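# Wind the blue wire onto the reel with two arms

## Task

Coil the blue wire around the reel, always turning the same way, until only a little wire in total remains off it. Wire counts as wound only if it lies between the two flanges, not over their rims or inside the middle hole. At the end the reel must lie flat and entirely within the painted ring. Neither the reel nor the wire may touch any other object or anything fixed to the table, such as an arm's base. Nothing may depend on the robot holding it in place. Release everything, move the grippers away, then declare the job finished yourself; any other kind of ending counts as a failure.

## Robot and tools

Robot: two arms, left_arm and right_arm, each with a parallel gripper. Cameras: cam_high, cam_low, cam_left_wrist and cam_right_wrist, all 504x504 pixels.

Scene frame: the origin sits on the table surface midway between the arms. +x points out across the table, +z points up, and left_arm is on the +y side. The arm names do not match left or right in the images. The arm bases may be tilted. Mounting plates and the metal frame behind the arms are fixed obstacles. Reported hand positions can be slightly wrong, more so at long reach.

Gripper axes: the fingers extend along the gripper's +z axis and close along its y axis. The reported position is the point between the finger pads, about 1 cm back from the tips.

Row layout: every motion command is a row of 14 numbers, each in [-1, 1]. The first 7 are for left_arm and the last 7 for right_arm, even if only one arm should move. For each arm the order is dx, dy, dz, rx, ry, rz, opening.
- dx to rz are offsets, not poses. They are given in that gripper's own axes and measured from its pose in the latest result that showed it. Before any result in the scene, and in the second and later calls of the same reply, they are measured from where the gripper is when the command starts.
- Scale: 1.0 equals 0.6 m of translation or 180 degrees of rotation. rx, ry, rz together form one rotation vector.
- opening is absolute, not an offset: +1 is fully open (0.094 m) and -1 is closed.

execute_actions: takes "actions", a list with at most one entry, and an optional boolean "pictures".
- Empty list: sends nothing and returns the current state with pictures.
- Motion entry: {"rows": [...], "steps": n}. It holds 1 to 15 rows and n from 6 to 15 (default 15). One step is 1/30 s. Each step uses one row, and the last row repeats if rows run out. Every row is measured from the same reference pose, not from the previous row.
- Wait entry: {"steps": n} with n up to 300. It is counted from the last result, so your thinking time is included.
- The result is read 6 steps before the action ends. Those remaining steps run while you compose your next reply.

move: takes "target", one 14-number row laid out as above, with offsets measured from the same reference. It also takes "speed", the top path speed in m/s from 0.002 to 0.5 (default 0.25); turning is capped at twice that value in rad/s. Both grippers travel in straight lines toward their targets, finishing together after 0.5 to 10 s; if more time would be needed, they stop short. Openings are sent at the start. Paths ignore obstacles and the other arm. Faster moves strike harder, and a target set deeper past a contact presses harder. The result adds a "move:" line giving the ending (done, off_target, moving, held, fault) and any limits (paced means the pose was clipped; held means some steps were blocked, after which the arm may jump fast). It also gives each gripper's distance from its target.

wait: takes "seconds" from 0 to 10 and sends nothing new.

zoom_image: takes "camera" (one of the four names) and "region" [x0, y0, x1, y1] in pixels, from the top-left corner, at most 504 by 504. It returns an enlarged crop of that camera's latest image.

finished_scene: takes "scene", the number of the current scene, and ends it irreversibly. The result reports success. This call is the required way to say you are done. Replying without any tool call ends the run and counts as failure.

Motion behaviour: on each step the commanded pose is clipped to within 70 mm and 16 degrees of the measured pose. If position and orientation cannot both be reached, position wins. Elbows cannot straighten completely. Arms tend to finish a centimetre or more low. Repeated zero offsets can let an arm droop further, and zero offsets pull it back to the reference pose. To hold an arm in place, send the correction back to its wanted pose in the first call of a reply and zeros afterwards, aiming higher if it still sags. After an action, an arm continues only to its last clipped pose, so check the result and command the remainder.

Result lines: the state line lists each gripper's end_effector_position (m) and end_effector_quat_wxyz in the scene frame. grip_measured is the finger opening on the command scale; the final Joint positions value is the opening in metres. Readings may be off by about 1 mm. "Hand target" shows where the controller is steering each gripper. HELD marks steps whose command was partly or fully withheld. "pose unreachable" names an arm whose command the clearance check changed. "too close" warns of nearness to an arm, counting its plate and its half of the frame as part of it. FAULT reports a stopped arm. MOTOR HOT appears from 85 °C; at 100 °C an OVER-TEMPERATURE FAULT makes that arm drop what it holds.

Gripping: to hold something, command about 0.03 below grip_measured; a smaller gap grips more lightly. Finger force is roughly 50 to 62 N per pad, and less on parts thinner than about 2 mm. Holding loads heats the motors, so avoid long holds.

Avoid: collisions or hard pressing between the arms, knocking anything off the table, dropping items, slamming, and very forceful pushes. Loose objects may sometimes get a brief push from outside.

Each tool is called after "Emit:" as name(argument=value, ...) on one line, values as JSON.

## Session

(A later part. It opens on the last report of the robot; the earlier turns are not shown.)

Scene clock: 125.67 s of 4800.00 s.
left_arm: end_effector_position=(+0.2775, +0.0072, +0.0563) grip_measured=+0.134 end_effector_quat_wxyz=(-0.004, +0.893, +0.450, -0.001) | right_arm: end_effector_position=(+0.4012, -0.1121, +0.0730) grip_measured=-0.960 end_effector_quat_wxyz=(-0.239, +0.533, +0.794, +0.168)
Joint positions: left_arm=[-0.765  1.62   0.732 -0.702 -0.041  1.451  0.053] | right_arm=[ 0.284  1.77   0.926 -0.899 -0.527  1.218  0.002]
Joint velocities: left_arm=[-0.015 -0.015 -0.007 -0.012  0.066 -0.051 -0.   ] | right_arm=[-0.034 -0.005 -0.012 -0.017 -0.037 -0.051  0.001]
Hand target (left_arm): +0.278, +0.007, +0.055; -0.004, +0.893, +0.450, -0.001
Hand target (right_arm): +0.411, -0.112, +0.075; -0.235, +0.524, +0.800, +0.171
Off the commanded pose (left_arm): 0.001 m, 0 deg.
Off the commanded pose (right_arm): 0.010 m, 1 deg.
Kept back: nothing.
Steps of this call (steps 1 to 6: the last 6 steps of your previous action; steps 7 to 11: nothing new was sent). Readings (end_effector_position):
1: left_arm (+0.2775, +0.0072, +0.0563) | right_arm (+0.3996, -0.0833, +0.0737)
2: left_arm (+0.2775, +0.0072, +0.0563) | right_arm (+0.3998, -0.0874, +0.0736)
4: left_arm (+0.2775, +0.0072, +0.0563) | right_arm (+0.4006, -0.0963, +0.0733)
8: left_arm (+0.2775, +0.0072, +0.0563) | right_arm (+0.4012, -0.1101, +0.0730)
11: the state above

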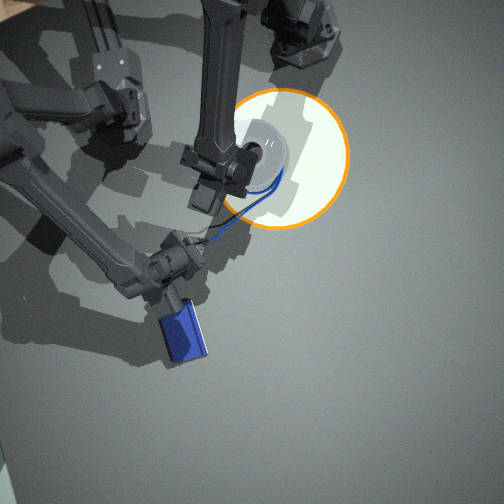

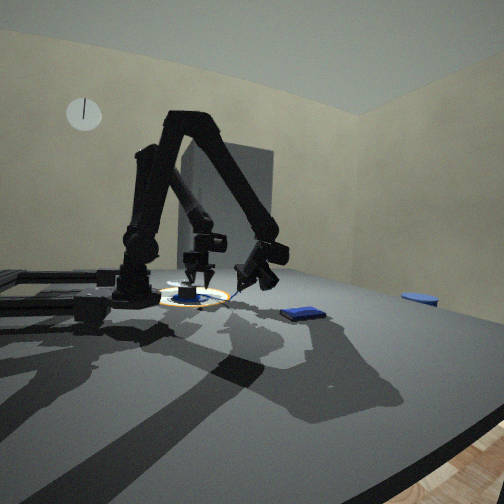

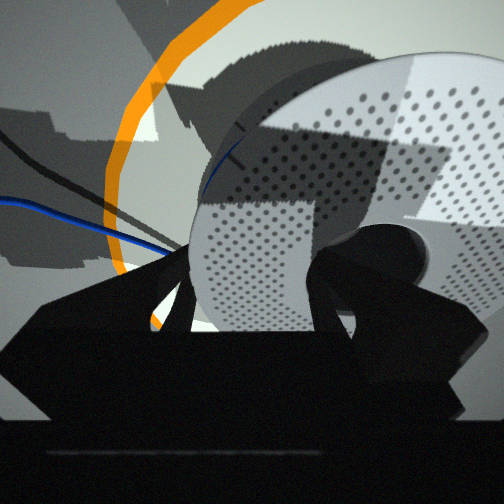

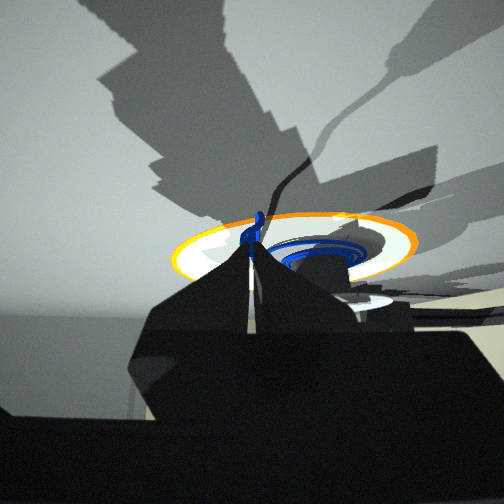

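Emit:
execute_actions(actions=[{"rows":[[0.005,0,0.002,-0.001,0.002,-0.022,0.115, 0.001,0.000,0.004,0.001,0,-0.002,-0.975],[0.010,-0.001,0.002,-0.001,0.002,-0.044,0.115, 0.002,0.001,0.009,0.003,0,-0.004,-0.975],[0.016,-0.002,0.002,-0.001,0.002,-0.067,0.115, 0.004,0.001,0.013,0.004,0,-0.006,-0.975],[0.024,-0.003,0.002,-0.001,0.002,-0.086,0.115, 0.005,0.001,0.017,0.006,0,-0.008,-0.975],[0.029,-0.005,0.002,-0.001,0.002,-0.1,0.115, 0.006,0.002,0.022,0.007,0,-0.010,-0.975],[0.034,-0.006,0.002,-0.001,0.002,-0.114,0.115, 0.007,0.002,0.026,0.008,0,-0.012,-0.975],[0.038,-0.008,0.002,-0.001,0.002,-0.128,0.115, 0.008,0.002,0.031,0.010,0,-0.014,-0.975],[0.043,-0.010,0.002,-0.001,0.002,-0.142,0.115, 0.010,0.002,0.035,0.011,0,-0.016,-0.975],[0.048,-0.012,0.002,-0.001,0.002,-0.156,0.115, 0.011,0.003,0.039,0.012,0,-0.018,-0.975],[0.052,-0.013,0.002,-0.001,0.002,-0.169,0.115, 0.012,0.003,0.044,0.014,0,-0.020,-0.975],[0.057,-0.016,0.002,-0.001,0.002,-0.183,0.115, 0.013,0.003,0.048,0.015,0,-0.022,-0.975],[0.061,-0.018,0.002,-0.001,0.002,-0.197,0.115, 0.014,0.004,0.052,0.017,0,-0.024,-0.975],[0.066,-0.021,0.002,-0.001,0.002,-0.211,0.115, 0.016,0.004,0.057,0.018,0,-0.026,-0.975],[0.070,-0.024,0.002,-0.001,0.002,-0.225,0.115, 0.017,0.004,0.061,0.019,0,-0.028,-0.975],[0.074,-0.027,0.002,-0.001,0.002,-0.239,0.115, 0.018,0.005,0.065,0.020,0,-0.030,-0.975]],"steps":15}])

Emit:
execute_actions(actions=[{"rows":[[0.023,-0.002,0.003,-0.001,0.003,-0.086,0.115, 0.009,0.001,0.011,0.003,0,-0.004,-0.975],[0.028,-0.003,0.003,-0.001,0.003,-0.1,0.115, 0.012,0.002,0.014,0.004,0,-0.005,-0.975],[0.033,-0.003,0.003,-0.001,0.003,-0.114,0.115, 0.016,0.002,0.018,0.004,0,-0.006,-0.975],[0.037,-0.005,0.003,-0.001,0.003,-0.128,0.115, 0.019,0.003,0.021,0.005,0,-0.007,-0.975],[0.042,-0.006,0.003,-0.001,0.003,-0.142,0.115, 0.022,0.003,0.024,0.006,0,-0.008,-0.975],[0.047,-0.008,0.003,-0.001,0.003,-0.156,0.115, 0.025,0.004,0.028,0.006,0,-0.010,-0.975],[0.051,-0.008,0.003,-0.001,0.003,-0.169,0.115, 0.029,0.004,0.031,0.007,0,-0.011,-0.975],[0.056,-0.010,0.003,-0.001,0.003,-0.183,0.115, 0.032,0.005,0.034,0.008,0,-0.012,-0.975],[0.060,-0.012,0.003,-0.001,0.003,-0.197,0.115, 0.035,0.005,0.038,0.009,0,-0.013,-0.975],[0.064,-0.015,0.003,-0.001,0.003,-0.211,0.115, 0.038,0.005,0.041,0.009,0,-0.014,-0.975],[0.068,-0.016,0.003,-0.001,0.003,-0.224,0.115, 0.041,0.006,0.044,0.010,0,-0.015,-0.975],[0.072,-0.018,0.003,-0.001,0.003,-0.236,0.115, 0.044,0.006,0.047,0.011,0,-0.016,-0.975],[0.075,-0.020,0.003,-0.001,0.003,-0.246,0.115, 0.046,0.007,0.050,0.012,0,-0.017,-0.975],[0.078,-0.021,0.003,-0.001,0.003,-0.254,0.115, 0.048,0.007,0.052,0.012,0,-0.018,-0.975],[0.080,-0.022,0.003,-0.001,0.003,-0.260,0.115, 0.050,0.007,0.054,0.013,0,-0.019,-0.975]],"steps":15}])

Emit:
execute_actions(actions=[{"steps":11}], pictures=true)

Emit:
zoom_image(camera="cam_high", region=[190, 90, 360, 260])

Emit:
zoom_image(camera="cam_low", region=[150, 260, 270, 320])

Scene clock: 130.07 s of 4800.00 s.
left_arm: end_effector_position=(+0.2857, +0.0201, +0.0560) grip_measured=+0.134 end_effector_quat_wxyz=(-0.005, +0.821, +0.571, -0.001) | right_arm: end_effector_position=(+0.3989, -0.1020, +0.0696) grip_measured=-0.960 end_effector_quat_wxyz=(-0.239, +0.517, +0.805, +0.167)
Joint positions: left_arm=[-0.72   1.614  0.726 -0.702 -0.04   1.213  0.053] | right_arm=[ 0.311  1.78   0.926 -0.888 -0.527  1.206  0.002]
Joint velocities: left_arm=[ 0.308 -0.073 -0.076 -0.012  0.066 -0.945 -0.001] | right_arm=[ 0.2    0.122  0.022  0.076 -0.037 -0.037 -0.001]
Steps of this call (steps 1 to 90: nothing new was sent; then 1.10 s passed at rest; steps 91 to 99: the first 9 steps of this action). Readings (end_effector_position):
91: left_arm (+0.2777, +0.0073, +0.0563) | right_arm (+0.4011, -0.1121, +0.0730)
92: left_arm (+0.2777, +0.0074, +0.0563) | right_arm (+0.4010, -0.1119, +0.0730)
94: left_arm (+0.2786, +0.0084, +0.0562) | right_arm (+0.4008, -0.1111, +0.0730)
98: left_arm (+0.2843, +0.0169, +0.0561) | right_arm (+0.3996, -0.1044, +0.0709)
99: the state above

Scene clock: 130.57 s of 4800.00 s.
left_arm: end_effector_position=(+0.2893, +0.0631, +0.0558) grip_measured=+0.134 end_effector_quat_wxyz=(-0.009, +0.591, +0.806, -0.003) | right_arm: end_effector_position=(+0.3864, -0.0673, +0.0542) grip_measured=-0.960 end_effector_quat_wxyz=(-0.248, +0.480, +0.827, +0.156)
Joint positions: left_arm=[-0.609  1.564  0.666 -0.695 -0.036  0.664  0.053] | right_arm=[ 0.404  1.822  0.925 -0.85  -0.528  1.208  0.002]
Joint velocities: left_arm=[ 0.161 -0.151 -0.149  0.037 -0.007 -1.165 -0.   ] | right_arm=[ 0.23  -0.005 -0.002  0.105 -0.022  0.081  0.   ]
Off your previous action's commanded pose (left_arm): 0.013 m, 12 deg at its last step (step 6 of this call).
Off your previous action's commanded pose (right_arm): 0.011 m, 2 deg at its last step (step 6 of this call).
Steps of this call (steps 1 to 6: the last 6 steps of your previous action; steps 7 to 15: the first 9 steps of this action, its rows measured from where the robot was after step 6). Readings (end_effector_position):
6: left_arm (+0.2908, +0.0396, +0.0560) | right_arm (+0.3915, -0.0880, +0.0563)
7: left_arm (+0.2911, +0.0425, +0.0560) | right_arm (+0.3905, -0.0860, +0.0548)
8: left_arm (+0.2913, +0.0451, +0.0560) | right_arm (+0.3893, -0.0843, +0.0541)
10: left_arm (+0.2915, +0.0500, +0.0558) | right_arm (+0.3882, -0.0801, +0.0541)
14: left_arm (+0.2900, +0.0603, +0.0559) | right_arm (+0.3869, -0.0701, +0.0542)
15: the state above

Scene clock: 130.93 s of 4800.00 s.
left_arm: end_effector_position=(+0.2814, +0.0816, +0.0557) grip_measured=+0.134 end_effector_quat_wxyz=(-0.011, +0.451, +0.892, -0.003) | right_arm: end_effector_position=(+0.3811, -0.0470, +0.0545) grip_measured=-0.960 end_effector_quat_wxyz=(-0.247, +0.464, +0.837, +0.155)
Joint positions: left_arm=[-0.571  1.527  0.622 -0.69  -0.033  0.372  0.053] | right_arm=[ 0.458  1.822  0.925 -0.831 -0.531  1.228  0.002]
Joint velocities: left_arm=[-0.005 -0.005 -0.012 -0.012 -0.022 -0.3   -0.   ] | right_arm=[-0.005 -0.005  0.022  0.027 -0.007 -0.007 -0.001]
Hand target (left_arm): +0.282, +0.088, +0.055; -0.009, +0.417, +0.909, +0.002
Hand target (right_arm): +0.376, -0.047, +0.046; -0.254, +0.469, +0.833, +0.149
Off the commanded pose (left_arm): 0.007 m, 5 deg.
Off the commanded pose (right_arm): 0.010 m, 1 deg.
Kept back: nothing.
Steps of this call (steps 1 to 6: the last 6 steps of your previous action; steps 7 to 11: nothing new was sent). Readings (end_effector_position):
1: left_arm (+0.2887, +0.0658, +0.0558) | right_arm (+0.3856, -0.0645, +0.0542)
2: left_arm (+0.2878, +0.0686, +0.0558) | right_arm (+0.3852, -0.0615, +0.0542)
4: left_arm (+0.2857, +0.0740, +0.0557) | right_arm (+0.3838, -0.0562, +0.0543)
8: left_arm (+0.2823, +0.0809, +0.0558) | right_arm (+0.3815, -0.0482, +0.0545)
11: the state above

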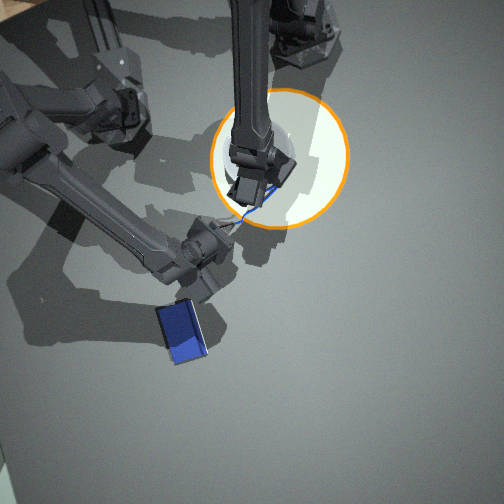

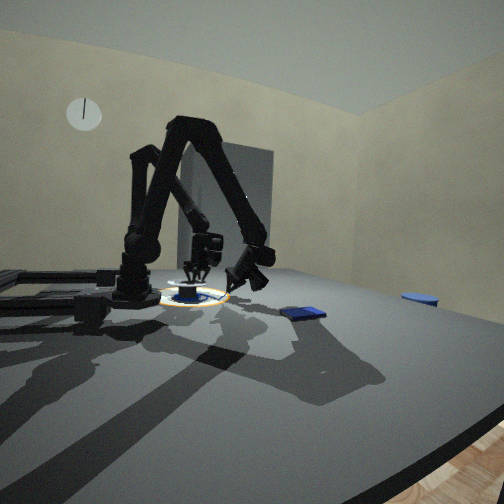

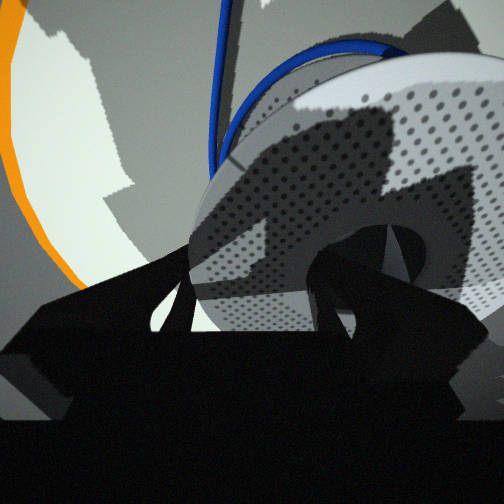

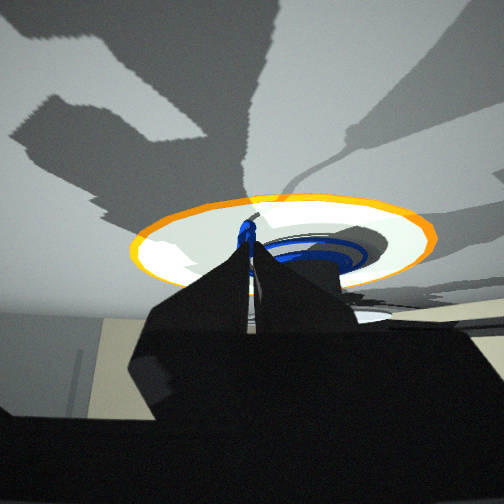

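Region (190, 90, 360, 260) of cam_high's 504x504 image, scaled by 2.965, with more detail than that image has.

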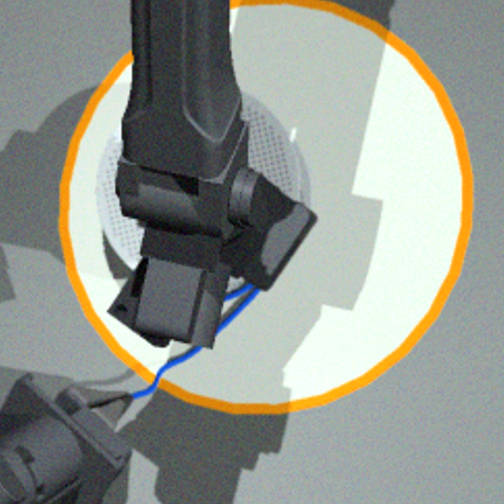

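Region (150, 260, 270, 320) of cam_low's 504x504 image, scaled by 4.200, with more detail than that image has.

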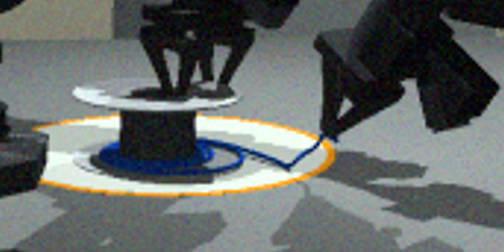

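Emit:
execute_actions(actions=[{"rows":[[0.008,0.003,0.003,-0.003,-0.002,-0.035,0.115, 0,0,0,0,0,0,-0.99],[0.012,0.004,0.003,-0.004,-0.003,-0.052,0.115, 0,0,0,0,0,0,-0.99],[0.017,0.005,0.003,-0.005,-0.004,-0.070,0.115, 0,0,0,0,0,0,-0.99],[0.024,0.005,0.003,-0.005,-0.004,-0.086,0.115, 0,0,0,0,0,0,-0.99],[0.029,0.005,0.003,-0.005,-0.004,-0.1,0.115, 0,0,0,0,0,0,-0.99],[0.033,0.005,0.003,-0.005,-0.004,-0.114,0.115, 0,0,0,0,0,0,-0.99],[0.037,0.004,0.003,-0.005,-0.004,-0.128,0.115, 0,0,0,0,0,0,-0.99],[0.042,0.004,0.003,-0.005,-0.004,-0.142,0.115, 0,0,0,0,0,0,-0.99],[0.047,0.003,0.003,-0.005,-0.004,-0.156,0.115, 0,0,0,0,0,0,-0.99],[0.051,0.003,0.003,-0.005,-0.004,-0.169,0.115, 0,0,0,0,0,0,-0.99],[0.056,0.002,0.003,-0.005,-0.004,-0.183,0.115, 0,0,0,0,0,0,-0.99],[0.060,0.001,0.003,-0.005,-0.004,-0.197,0.115, 0,0,0,0,0,0,-0.99],[0.065,-0.001,0.003,-0.005,-0.004,-0.211,0.115, 0,0,0,0,0,0,-0.99],[0.069,-0.002,0.003,-0.005,-0.004,-0.224,0.115, 0,0,0,0,0,0,-0.99],[0.072,-0.004,0.003,-0.005,-0.004,-0.234,0.115, 0,0,0,0,0,0,-0.99]],"steps":15}])

Emit:
execute_actions(actions=[{"steps":12}], pictures=true)

Emit:
zoom_image(camera="cam_high", region=[190, 90, 360, 260])

Emit:
zoom_image(camera="cam_low", region=[150, 260, 270, 320])

Scene clock: 133.03 s of 4800.00 s.
left_arm: end_effector_position=(+0.2695, +0.0935, +0.0555) grip_measured=+0.134 end_effector_quat_wxyz=(-0.007, +0.320, +0.947, -0.006) | right_arm: end_effector_position=(+0.3812, -0.0470, +0.0545) grip_measured=-0.965 end_effector_quat_wxyz=(-0.247, +0.465, +0.836, +0.155)
Joint positions: left_arm=[-0.554  1.484  0.571 -0.672 -0.026  0.105  0.053] | right_arm=[ 0.458  1.822  0.925 -0.83  -0.531  1.231  0.002]
Joint velocities: left_arm=[ 0.122 -0.22  -0.212  0.066 -0.022 -1.033  0.001] | right_arm=[-0.015  0.005 -0.002 -0.007  0.022 -0.022 -0.001]
Steps of this call (steps 1 to 54: nothing new was sent; steps 55 to 63: the first 9 steps of this action). Readings (end_effector_position):
55: left_arm (+0.2809, +0.0817, +0.0555) | right_arm (+0.3812, -0.0470, +0.0545)
56: left_arm (+0.2807, +0.0818, +0.0556) | right_arm (+0.3812, -0.0470, +0.0545)
58: left_arm (+0.2789, +0.0829, +0.0556) | right_arm (+0.3812, -0.0470, +0.0545)
62: left_arm (+0.2715, +0.0912, +0.0556) | right_arm (+0.3812, -0.0470, +0.0545)
63: the state above

Scene clock: 133.43 s of 4800.00 s.
left_arm: end_effector_position=(+0.2528, +0.1069, +0.0559) grip_measured=+0.134 end_effector_quat_wxyz=(-0.008, +0.153, +0.988, -0.007) | right_arm: end_effector_position=(+0.3812, -0.0470, +0.0545) grip_measured=-0.965 end_effector_quat_wxyz=(-0.247, +0.465, +0.836, +0.155)
Joint positions: left_arm=[-0.542  1.431  0.514 -0.666 -0.022 -0.227  0.053] | right_arm=[ 0.458  1.822  0.925 -0.83  -0.531  1.231  0.002]
Joint velocities: left_arm=[-0.005 -0.005 -0.012 -0.007 -0.007 -0.271  0.001] | right_arm=[-0.005  0.005  0.002 -0.022 -0.007 -0.007  0.   ]
Hand target (left_arm): +0.254, +0.115, +0.054; -0.005, +0.109, +0.994, -0.000
Hand target (right_arm): +0.381, -0.047, +0.055; -0.247, +0.464, +0.837, +0.155
Off the commanded pose (left_arm): 0.008 m, 6 deg.
Off the commanded pose (right_arm): 0.000 m, 0 deg.
Kept back: nothing.
Steps of this call (steps 1 to 6: the last 6 steps of your previous action; steps 7 to 12: nothing new was sent). Readings (end_effector_position):
1: left_arm (+0.2678, +0.0956, +0.0556) | right_arm (+0.3812, -0.0470, +0.0545)
2: left_arm (+0.2658, +0.0975, +0.0556) | right_arm (+0.3812, -0.0470, +0.0545)
4: left_arm (+0.2617, +0.1011, +0.0555) | right_arm (+0.3812, -0.0470, +0.0545)
8: left_arm (+0.2540, +0.1061, +0.0558) | right_arm (+0.3812, -0.0470, +0.0545)
12: the state above

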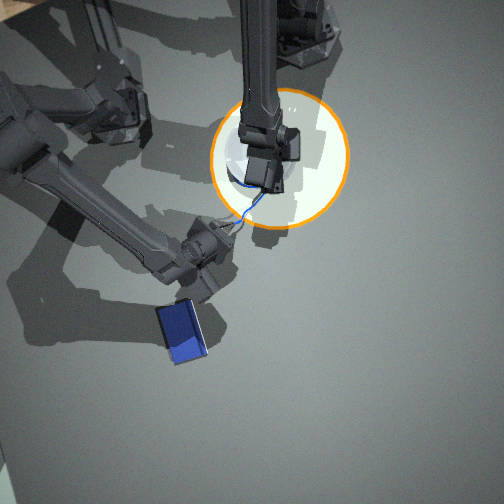

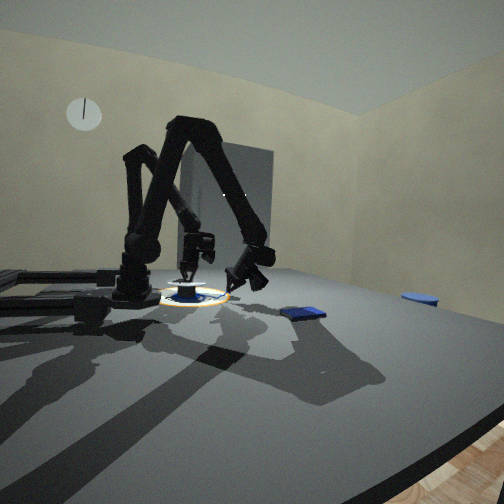

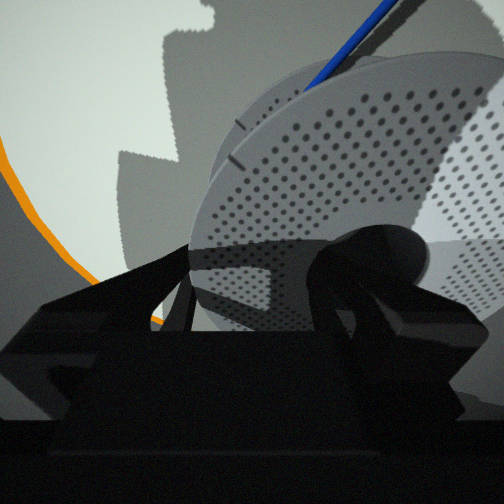

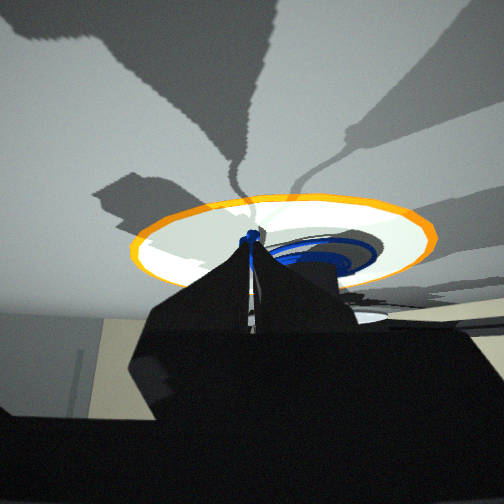

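Region (190, 90, 360, 260) of cam_high's 504x504 image, scaled by 2.965, with more detail than that image has.

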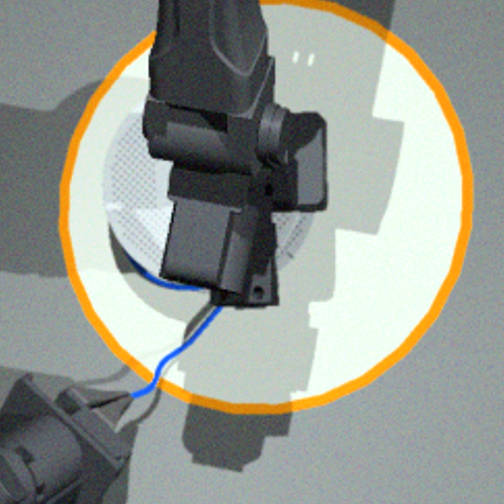

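Region (150, 260, 270, 320) of cam_low's 504x504 image, scaled by 4.200, with more detail than that image has.

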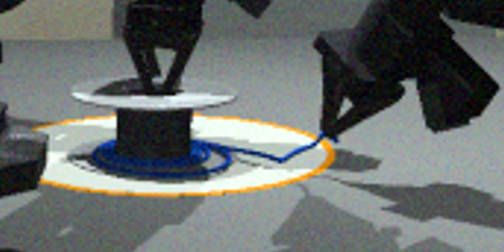

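Emit:
zoom_image(camera="cam_right_wrist", region=[230, 200, 410, 310])

Emit:
zoom_image(camera="cam_low", region=[160, 278, 225, 310])

Region (230, 200, 410, 310) of cam_right_wrist's 504x504 image, scaled by 2.800, with more detail than that image has.

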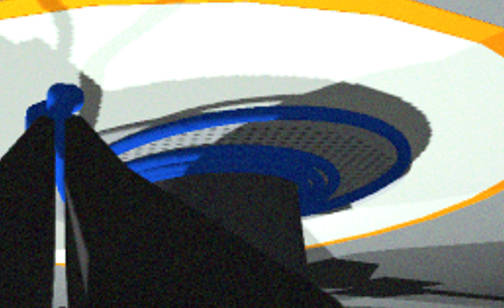

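Region (160, 278, 225, 310) of cam_low's 504x504 image, scaled by 7.754, with more detail than that image has; it fills the top 248 rows of this view, and the rest is white.

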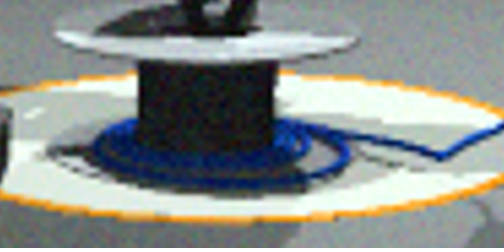

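Emit:
execute_actions(actions=[{"rows":[[0.008,0.005,0.004,-0.004,-0.002,-0.035,0.115, 0,0,0,0,0,0,-0.99],[0.011,0.007,0.004,-0.005,-0.002,-0.052,0.115, 0,0,0,0,0,0,-0.99],[0.015,0.008,0.004,-0.005,-0.002,-0.070,0.115, 0,0,0,0,0,0,-0.99],[0.020,0.009,0.004,-0.005,-0.002,-0.086,0.115, 0,0,0,0,0,0,-0.99],[0.024,0.009,0.004,-0.005,-0.002,-0.1,0.115, 0,0,0,0,0,0,-0.99],[0.028,0.009,0.004,-0.005,-0.002,-0.114,0.115, 0,0,0,0,0,0,-0.99],[0.031,0.009,0.004,-0.005,-0.002,-0.128,0.115, 0,0,0,0,0,0,-0.99],[0.035,0.009,0.004,-0.005,-0.002,-0.142,0.115, 0,0,0,0,0,0,-0.99],[0.039,0.008,0.004,-0.005,-0.002,-0.156,0.115, 0,0,0,0,0,0,-0.99],[0.042,0.008,0.004,-0.005,-0.002,-0.169,0.115, 0,0,0,0,0,0,-0.99],[0.046,0.007,0.004,-0.005,-0.002,-0.183,0.115, 0,0,0,0,0,0,-0.99],[0.049,0.006,0.004,-0.005,-0.002,-0.197,0.115, 0,0,0,0,0,0,-0.99],[0.053,0.005,0.004,-0.005,-0.002,-0.211,0.115, 0,0,0,0,0,0,-0.99],[0.056,0.004,0.004,-0.005,-0.002,-0.224,0.115, 0,0,0,0,0,0,-0.99],[0.058,0.003,0.004,-0.005,-0.002,-0.234,0.115, 0,0,0,0,0,0,-0.99]],"steps":15}])

Emit:
execute_actions(actions=[{"steps":12}], pictures=true)

Emit:
zoom_image(camera="cam_high", region=[190, 90, 360, 260])

Emit:
zoom_image(camera="cam_right_wrist", region=[230, 200, 410, 310])

Emit:
zoom_image(camera="cam_low", region=[155, 270, 245, 315])

Scene clock: 135.37 s of 4800.00 s.
left_arm: end_effector_position=(+0.2413, +0.1122, +0.0555) grip_measured=+0.134 end_effector_quat_wxyz=(-0.008, +0.013, +1.000, -0.010) | right_arm: end_effector_position=(+0.3812, -0.0470, +0.0545) grip_measured=-0.965 end_effector_quat_wxyz=(-0.247, +0.465, +0.836, +0.155)
Joint positions: left_arm=[-0.542  1.395  0.476 -0.657 -0.015 -0.508  0.053] | right_arm=[ 0.458  1.822  0.925 -0.83  -0.531  1.231  0.002]
Joint velocities: left_arm=[-0.015 -0.19  -0.168  0.002  0.022 -1.136 -0.   ] | right_arm=[-0.005 -0.005 -0.022  0.002 -0.081  0.051 -0.   ]
Steps of this call (steps 1 to 49: nothing new was sent; steps 50 to 58: the first 9 steps of this action). Readings (end_effector_position):
50: left_arm (+0.2526, +0.1066, +0.0558) | right_arm (+0.3812, -0.0470, +0.0545)
51: left_arm (+0.2522, +0.1068, +0.0556) | right_arm (+0.3812, -0.0470, +0.0545)
53: left_arm (+0.2502, +0.1074, +0.0554) | right_arm (+0.3812, -0.0470, +0.0545)
57: left_arm (+0.2431, +0.1112, +0.0554) | right_arm (+0.3812, -0.0470, +0.0545)
58: the state above

Scene clock: 135.77 s of 4800.00 s.
left_arm: end_effector_position=(+0.2271, +0.1155, +0.0562) grip_measured=+0.134 end_effector_quat_wxyz=(-0.009, -0.168, +0.986, -0.011) | right_arm: end_effector_position=(+0.3812, -0.0470, +0.0545) grip_measured=-0.965 end_effector_quat_wxyz=(-0.247, +0.465, +0.836, +0.155)
Joint positions: left_arm=[-0.559  1.355  0.439 -0.657 -0.013 -0.888  0.053] | right_arm=[ 0.458  1.822  0.925 -0.83  -0.531  1.231  0.002]
Joint velocities: left_arm=[ 0.005  0.005 -0.012  0.012  0.037 -0.33  -0.001] | right_arm=[-0.015 -0.015 -0.007 -0.017 -0.022 -0.066 -0.002]
Hand target (left_arm): +0.221, +0.119, +0.054; -0.011, -0.201, +0.979, -0.003
Hand target (right_arm): +0.381, -0.047, +0.055; -0.247, +0.465, +0.836, +0.155
Off the commanded pose (left_arm): 0.008 m, 5 deg.
Off the commanded pose (right_arm): 0.000 m, 0 deg.
Kept back: nothing.
Steps of this call (steps 1 to 6: the last 6 steps of your previous action; steps 7 to 12: nothing new was sent). Readings (end_effector_position):
1: left_arm (+0.2394, +0.1132, +0.0556) | right_arm (+0.3812, -0.0470, +0.0545)
2: left_arm (+0.2376, +0.1142, +0.0557) | right_arm (+0.3812, -0.0470, +0.0545)
4: left_arm (+0.2342, +0.1156, +0.0558) | right_arm (+0.3812, -0.0470, +0.0545)
8: left_arm (+0.2283, +0.1159, +0.0562) | right_arm (+0.3812, -0.0470, +0.0545)
12: the state above

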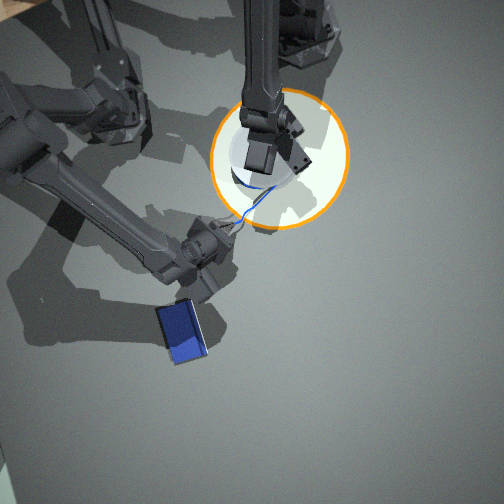

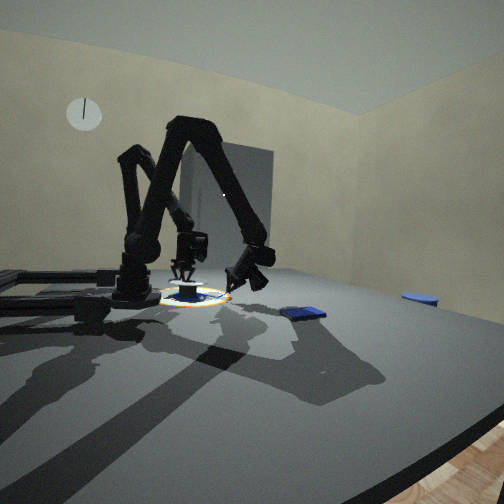

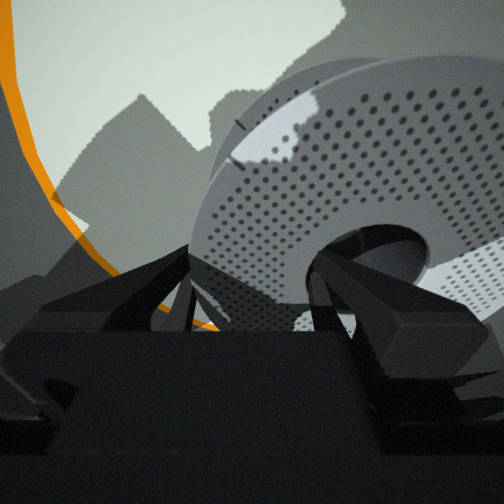

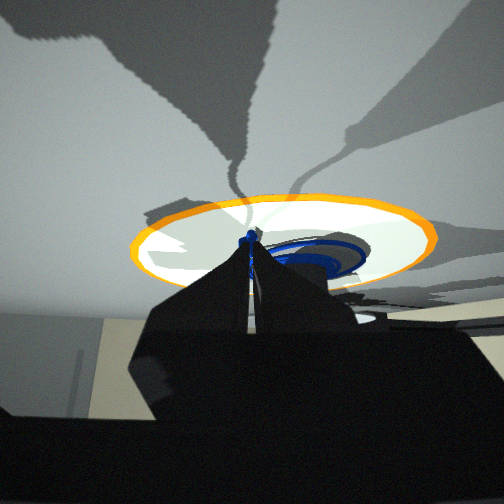

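Region (190, 90, 360, 260) of cam_high's 504x504 image, scaled by 2.965, with more detail than that image has.

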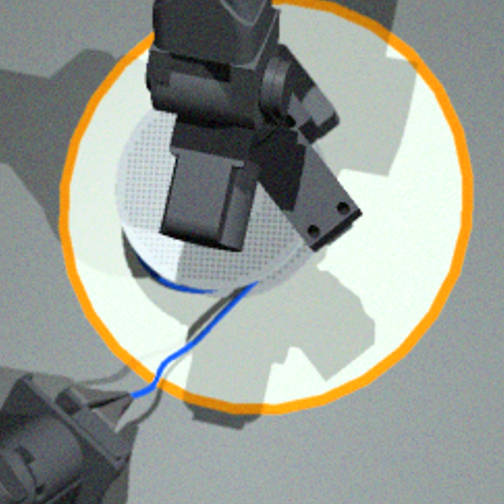

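Region (230, 200, 410, 310) of cam_right_wrist's 504x504 image, scaled by 2.800, with more detail than that image has.

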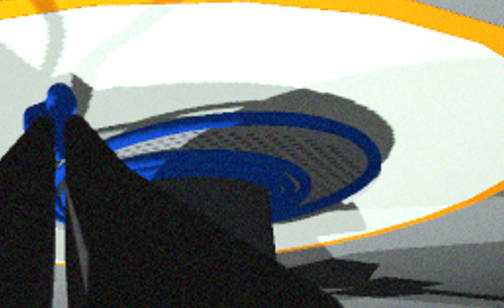

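Region (155, 270, 245, 315) of cam_low's 504x504 image, scaled by 5.600, with more detail than that image has.

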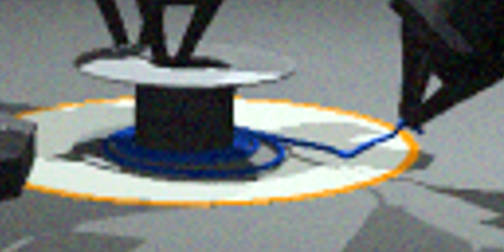

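Emit:
execute_actions(actions=[{"rows":[[0.004,0,0.003,0,0,-0.015,0.115, -0.005,0.002,-0.005,0,0,0,-0.99],[0.004,0,0.003,0,0,-0.015,0.115, -0.010,0.004,-0.010,0,0,0,-0.99],[0.004,0,0.003,0,0,-0.015,0.115, -0.016,0.006,-0.015,0,0,0,-0.99],[0.004,0,0.003,0,0,-0.015,0.115, -0.022,0.008,-0.020,0,0,0,-0.99],[0.004,0,0.003,0,0,-0.015,0.115, -0.028,0.010,-0.025,0,0,0,-0.99],[0.004,0,0.003,0,0,-0.015,0.115, -0.034,0.012,-0.029,0,0,0,-0.99],[0.004,0,0.003,0,0,-0.015,0.115, -0.040,0.014,-0.033,0,0,0,-0.99],[0.004,0,0.003,0,0,-0.015,0.115, -0.046,0.015,-0.037,0,0,0,-0.99],[0.004,0,0.003,0,0,-0.015,0.115, -0.052,0.015,-0.041,0,0,0,-0.99],[0.004,0,0.003,0,0,-0.015,0.115, -0.057,0.015,-0.045,0,0,0,-0.99],[0.004,0,0.003,0,0,-0.015,0.115, -0.062,0.015,-0.049,0,0,0,-0.99],[0.004,0,0.003,0,0,-0.015,0.115, -0.066,0.015,-0.052,0,0,0,-0.99]],"steps":12}])

Emit:
execute_actions(actions=[{"steps":11}], pictures=true)

Emit:
zoom_image(camera="cam_high", region=[190, 90, 360, 260])

Emit:
zoom_image(camera="cam_right_wrist", region=[220, 200, 400, 310])

Emit:
zoom_image(camera="cam_low", region=[155, 270, 245, 315])

Scene clock: 137.47 s of 4800.00 s.
left_arm: end_effector_position=(+0.2273, +0.1150, +0.0562) grip_measured=+0.134 end_effector_quat_wxyz=(-0.009, -0.189, +0.982, -0.012) | right_arm: end_effector_position=(+0.3780, -0.0556, +0.0554) grip_measured=-0.965 end_effector_quat_wxyz=(-0.255, +0.465, +0.835, +0.148)
Joint positions: left_arm=[-0.559  1.355  0.439 -0.655 -0.011 -0.93   0.053] | right_arm=[ 0.439  1.822  0.925 -0.863 -0.528  1.207  0.002]
Joint velocities: left_arm=[-0.015 -0.005  0.002 -0.002 -0.037 -0.022 -0.   ] | right_arm=[-0.249  0.005  0.032 -0.291  0.007 -0.183  0.   ]
Steps of this call (steps 1 to 45: nothing new was sent; steps 46 to 51: the first 6 steps of this action). Readings (end_effector_position):
46: left_arm (+0.2271, +0.1151, +0.0562) | right_arm (+0.3811, -0.0470, +0.0545)
47: left_arm (+0.2272, +0.1150, +0.0562) | right_arm (+0.3808, -0.0473, +0.0546)
49: left_arm (+0.2273, +0.1150, +0.0562) | right_arm (+0.3790, -0.0498, +0.0550)
51: the state above

Scene clock: 137.83 s of 4800.00 s.
left_arm: end_effector_position=(+0.2273, +0.1150, +0.0562) grip_measured=+0.134 end_effector_quat_wxyz=(-0.009, -0.189, +0.982, -0.012) | right_arm: end_effector_position=(+0.4037, -0.0879, +0.0593) grip_measured=-0.965 end_effector_quat_wxyz=(-0.248, +0.474, +0.831, +0.154)
Joint positions: left_arm=[-0.559  1.355  0.439 -0.655 -0.011 -0.93   0.053] | right_arm=[ 0.35   1.841  0.98  -0.923 -0.512  1.133  0.002]
Joint velocities: left_arm=[-0.005 -0.005 -0.012 -0.007 -0.007 -0.007 -0.   ] | right_arm=[ 0.005 -0.005 -0.012 -0.022  0.051 -0.037  0.   ]
Hand target (left_arm): +0.225, +0.115, +0.054; -0.009, -0.191, +0.981, -0.011
Hand target (right_arm): +0.414, -0.087, +0.059; -0.245, +0.466, +0.836, +0.155
Off the commanded pose (left_arm): 0.003 m, 0 deg.
Off the commanded pose (right_arm): 0.012 m, 1 deg.
Kept back: nothing.
Steps of this call (steps 1 to 6: the last 6 steps of your previous action; steps 7 to 11: nothing new was sent). Readings (end_effector_position):
1: left_arm (+0.2273, +0.1150, +0.0562) | right_arm (+0.3788, -0.0595, +0.0557)
2: left_arm (+0.2273, +0.1150, +0.0562) | right_arm (+0.3807, -0.0636, +0.0559)
4: left_arm (+0.2273, +0.1150, +0.0562) | right_arm (+0.3872, -0.0719, +0.0567)
8: left_arm (+0.2273, +0.1150, +0.0562) | right_arm (+0.4011, -0.0853, +0.0585)
11: the state above

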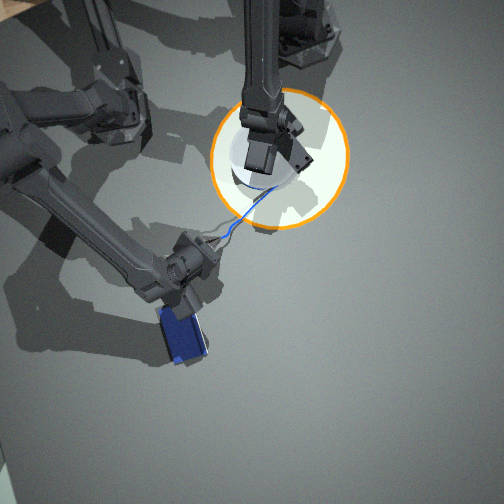

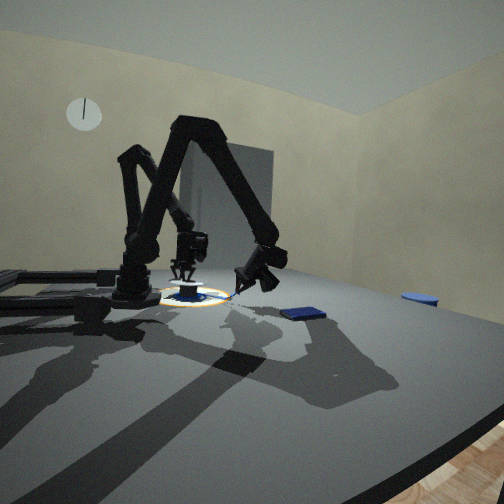

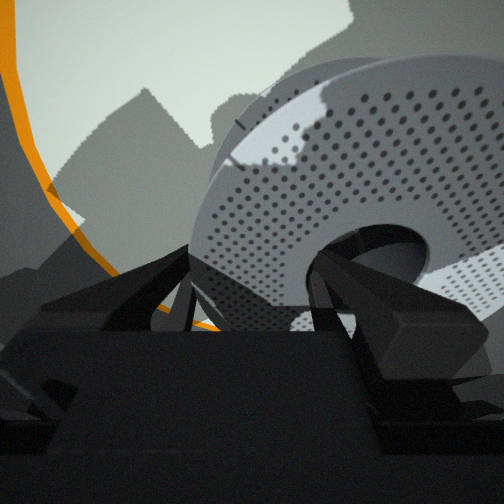

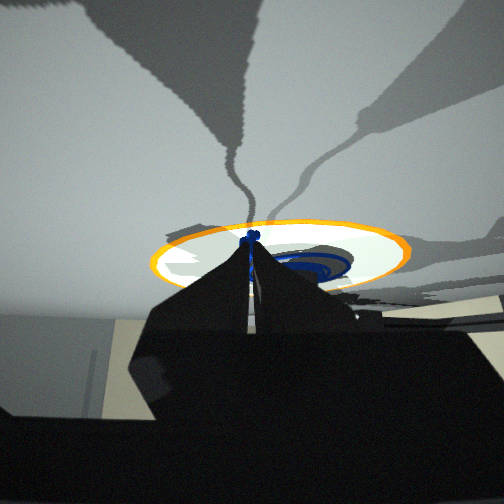

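Region (190, 90, 360, 260) of cam_high's 504x504 image, scaled by 2.965, with more detail than that image has.

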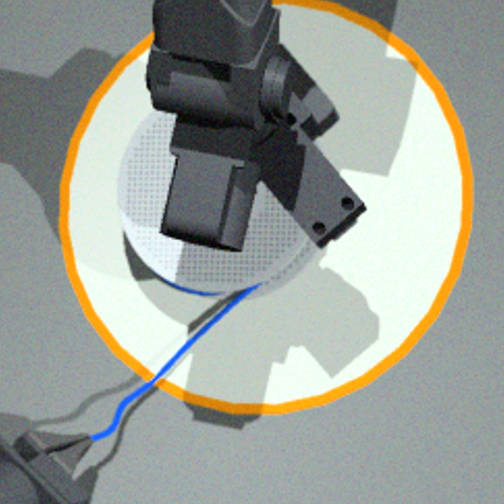

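Region (220, 200, 400, 310) of cam_right_wrist's 504x504 image, scaled by 2.800, with more detail than that image has.

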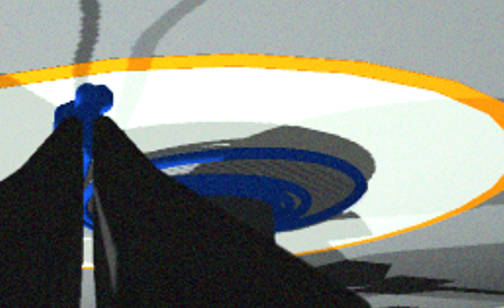

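Region (155, 270, 245, 315) of cam_low's 504x504 image, scaled by 5.600, with more detail than that image has.

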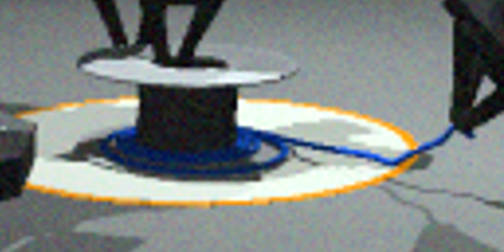

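Emit:
execute_actions(actions=[{"rows":[[0.004,0.004,0.004,-0.003,-0.004,-0.022,0.115, 0,0,0,0,0,0,-0.99],[0.007,0.008,0.005,-0.004,-0.006,-0.044,0.115, 0,0,0,0,0,0,-0.99],[0.012,0.011,0.005,-0.004,-0.006,-0.067,0.115, 0,0,0,0,0,0,-0.99],[0.018,0.011,0.005,-0.004,-0.006,-0.086,0.115, 0,0,0,0,0,0,-0.99],[0.022,0.011,0.005,-0.004,-0.006,-0.1,0.115, 0,0,0,0,0,0,-0.99],[0.026,0.011,0.005,-0.004,-0.006,-0.114,0.115, 0,0,0,0,0,0,-0.99],[0.028,0.010,0.005,-0.004,-0.006,-0.128,0.115, 0,0,0,0,0,0,-0.99],[0.032,0.010,0.005,-0.004,-0.006,-0.142,0.115, 0,0,0,0,0,0,-0.99],[0.035,0.009,0.005,-0.004,-0.006,-0.156,0.115, 0,0,0,0,0,0,-0.99],[0.038,0.009,0.005,-0.004,-0.006,-0.169,0.115, 0,0,0,0,0,0,-0.99],[0.042,0.008,0.005,-0.004,-0.006,-0.183,0.115, 0,0,0,0,0,0,-0.99],[0.044,0.007,0.005,-0.004,-0.006,-0.197,0.115, 0,0,0,0,0,0,-0.99],[0.048,0.005,0.005,-0.004,-0.006,-0.211,0.115, 0,0,0,0,0,0,-0.99],[0.050,0.004,0.005,-0.004,-0.006,-0.225,0.115, 0,0,0,0,0,0,-0.99],[0.053,0.002,0.005,-0.004,-0.006,-0.239,0.115, 0,0,0,0,0,0,-0.99]],"steps":15}])

Emit:
execute_actions(actions=[{"steps":12}], pictures=true)

Emit:
zoom_image(camera="cam_right_wrist", region=[220, 200, 400, 310])

Emit:
zoom_image(camera="cam_low", region=[155, 270, 245, 315])

Scene clock: 139.83 s of 4800.00 s.
left_arm: end_effector_position=(+0.2174, +0.1109, +0.0559) grip_measured=+0.134 end_effector_quat_wxyz=(-0.007, -0.318, +0.948, -0.015) | right_arm: end_effector_position=(+0.4031, -0.0879, +0.0592) grip_measured=-0.965 end_effector_quat_wxyz=(-0.248, +0.471, +0.832, +0.154)
Joint positions: left_arm=[-0.596  1.333  0.416 -0.644 -0.011 -1.234  0.053] | right_arm=[ 0.35   1.841  0.98  -0.926 -0.512  1.124  0.002]
Joint velocities: left_arm=[-0.21  -0.083 -0.076  0.002 -0.007 -1.341 -0.   ] | right_arm=[ 0.005 -0.005 -0.002 -0.002  0.037  0.022 -0.   ]
Steps of this call (steps 1 to 51: nothing new was sent; steps 52 to 60: the first 9 steps of this action). Readings (end_effector_position):
52: left_arm (+0.2275, +0.1149, +0.0562) | right_arm (+0.4031, -0.0879, +0.0592)
53: left_arm (+0.2276, +0.1149, +0.0560) | right_arm (+0.4031, -0.0879, +0.0592)
55: left_arm (+0.2265, +0.1142, +0.0557) | right_arm (+0.4031, -0.0879, +0.0592)
59: left_arm (+0.2192, +0.1119, +0.0558) | right_arm (+0.4031, -0.0879, +0.0592)
60: the state above

Scene clock: 140.23 s of 4800.00 s.
left_arm: end_effector_position=(+0.2065, +0.0996, +0.0568) grip_measured=+0.134 end_effector_quat_wxyz=(-0.011, -0.487, +0.873, -0.015) | right_arm: end_effector_position=(+0.4031, -0.0879, +0.0592) grip_measured=-0.965 end_effector_quat_wxyz=(-0.248, +0.471, +0.832, +0.154)
Joint positions: left_arm=[-0.661  1.323  0.409 -0.644 -0.009 -1.669  0.053] | right_arm=[ 0.35   1.841  0.98  -0.926 -0.512  1.124  0.002]
Joint velocities: left_arm=[-0.005 -0.005 -0.012 -0.012  0.037 -0.388  0.   ] | right_arm=[-0.015 -0.024  0.017 -0.007 -0.007  0.007  0.   ]
Hand target (left_arm): +0.197, +0.105, +0.054; -0.015, -0.519, +0.855, -0.006
Hand target (right_arm): +0.404, -0.088, +0.059; -0.248, +0.474, +0.831, +0.154
Off the commanded pose (left_arm): 0.011 m, 7 deg; orientation clipped at the last step of the last action.
Off the commanded pose (right_arm): 0.001 m, 0 deg.
Kept back: nothing.
Steps of this call (steps 1 to 6: the last 6 steps of your previous action; steps 7 to 12: nothing new was sent). Readings (end_effector_position):
1: left_arm (+0.2157, +0.1099, +0.0559) | right_arm (+0.4031, -0.0879, +0.0592)
2: left_arm (+0.2141, +0.1087, +0.0560) | right_arm (+0.4031, -0.0879, +0.0592)
4: left_arm (+0.2114, +0.1061, +0.0562) | right_arm (+0.4031, -0.0879, +0.0592)
8: left_arm (+0.2071, +0.1007, +0.0566) | right_arm (+0.4031, -0.0879, +0.0592)
12: the state above

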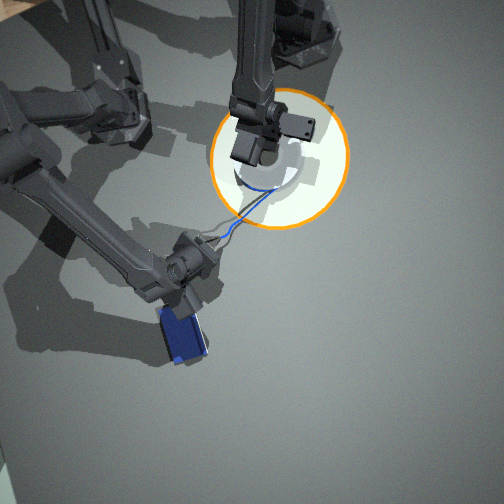

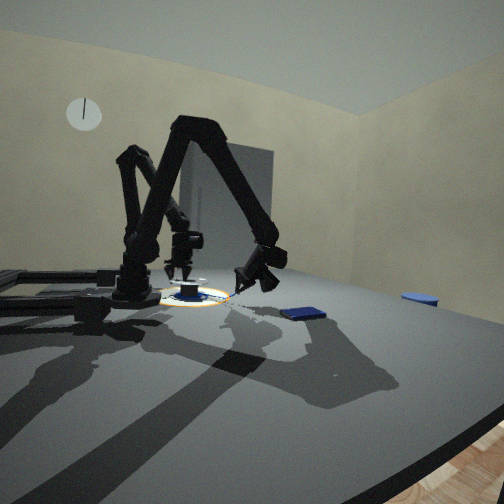

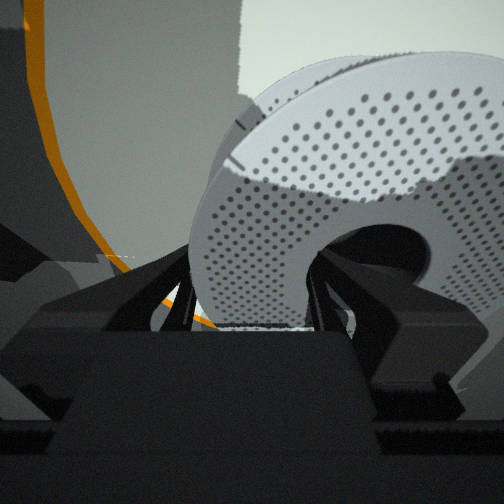

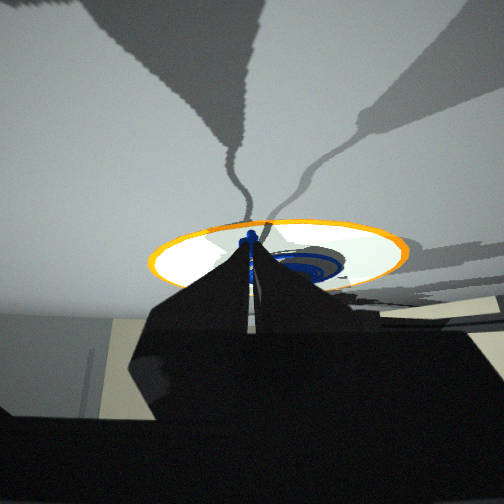

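Region (220, 200, 400, 310) of cam_right_wrist's 504x504 image, scaled by 2.800, with more detail than that image has.

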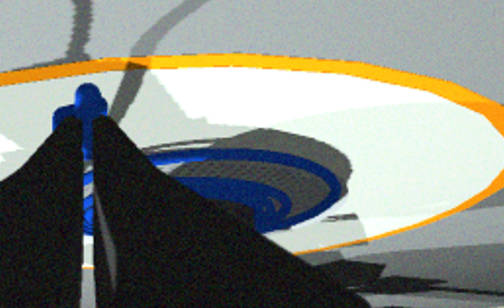

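Region (155, 270, 245, 315) of cam_low's 504x504 image, scaled by 5.600, with more detail than that image has.

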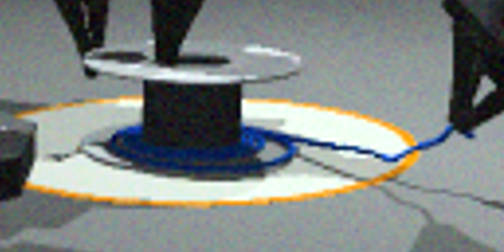

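Emit:
zoom_image(camera="cam_high", region=[215, 120, 325, 230])

Region (215, 120, 325, 230) of cam_high's 504x504 image, scaled by 4.582, with more detail than that image has.

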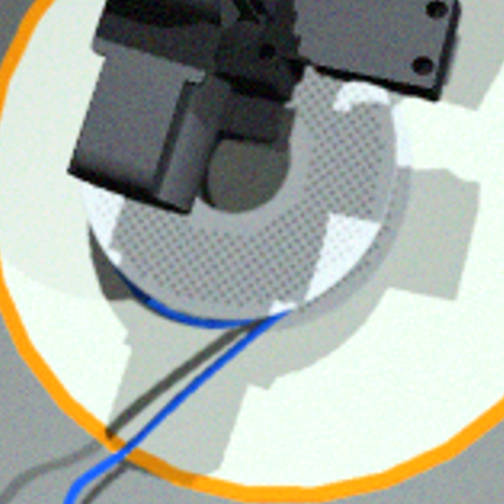

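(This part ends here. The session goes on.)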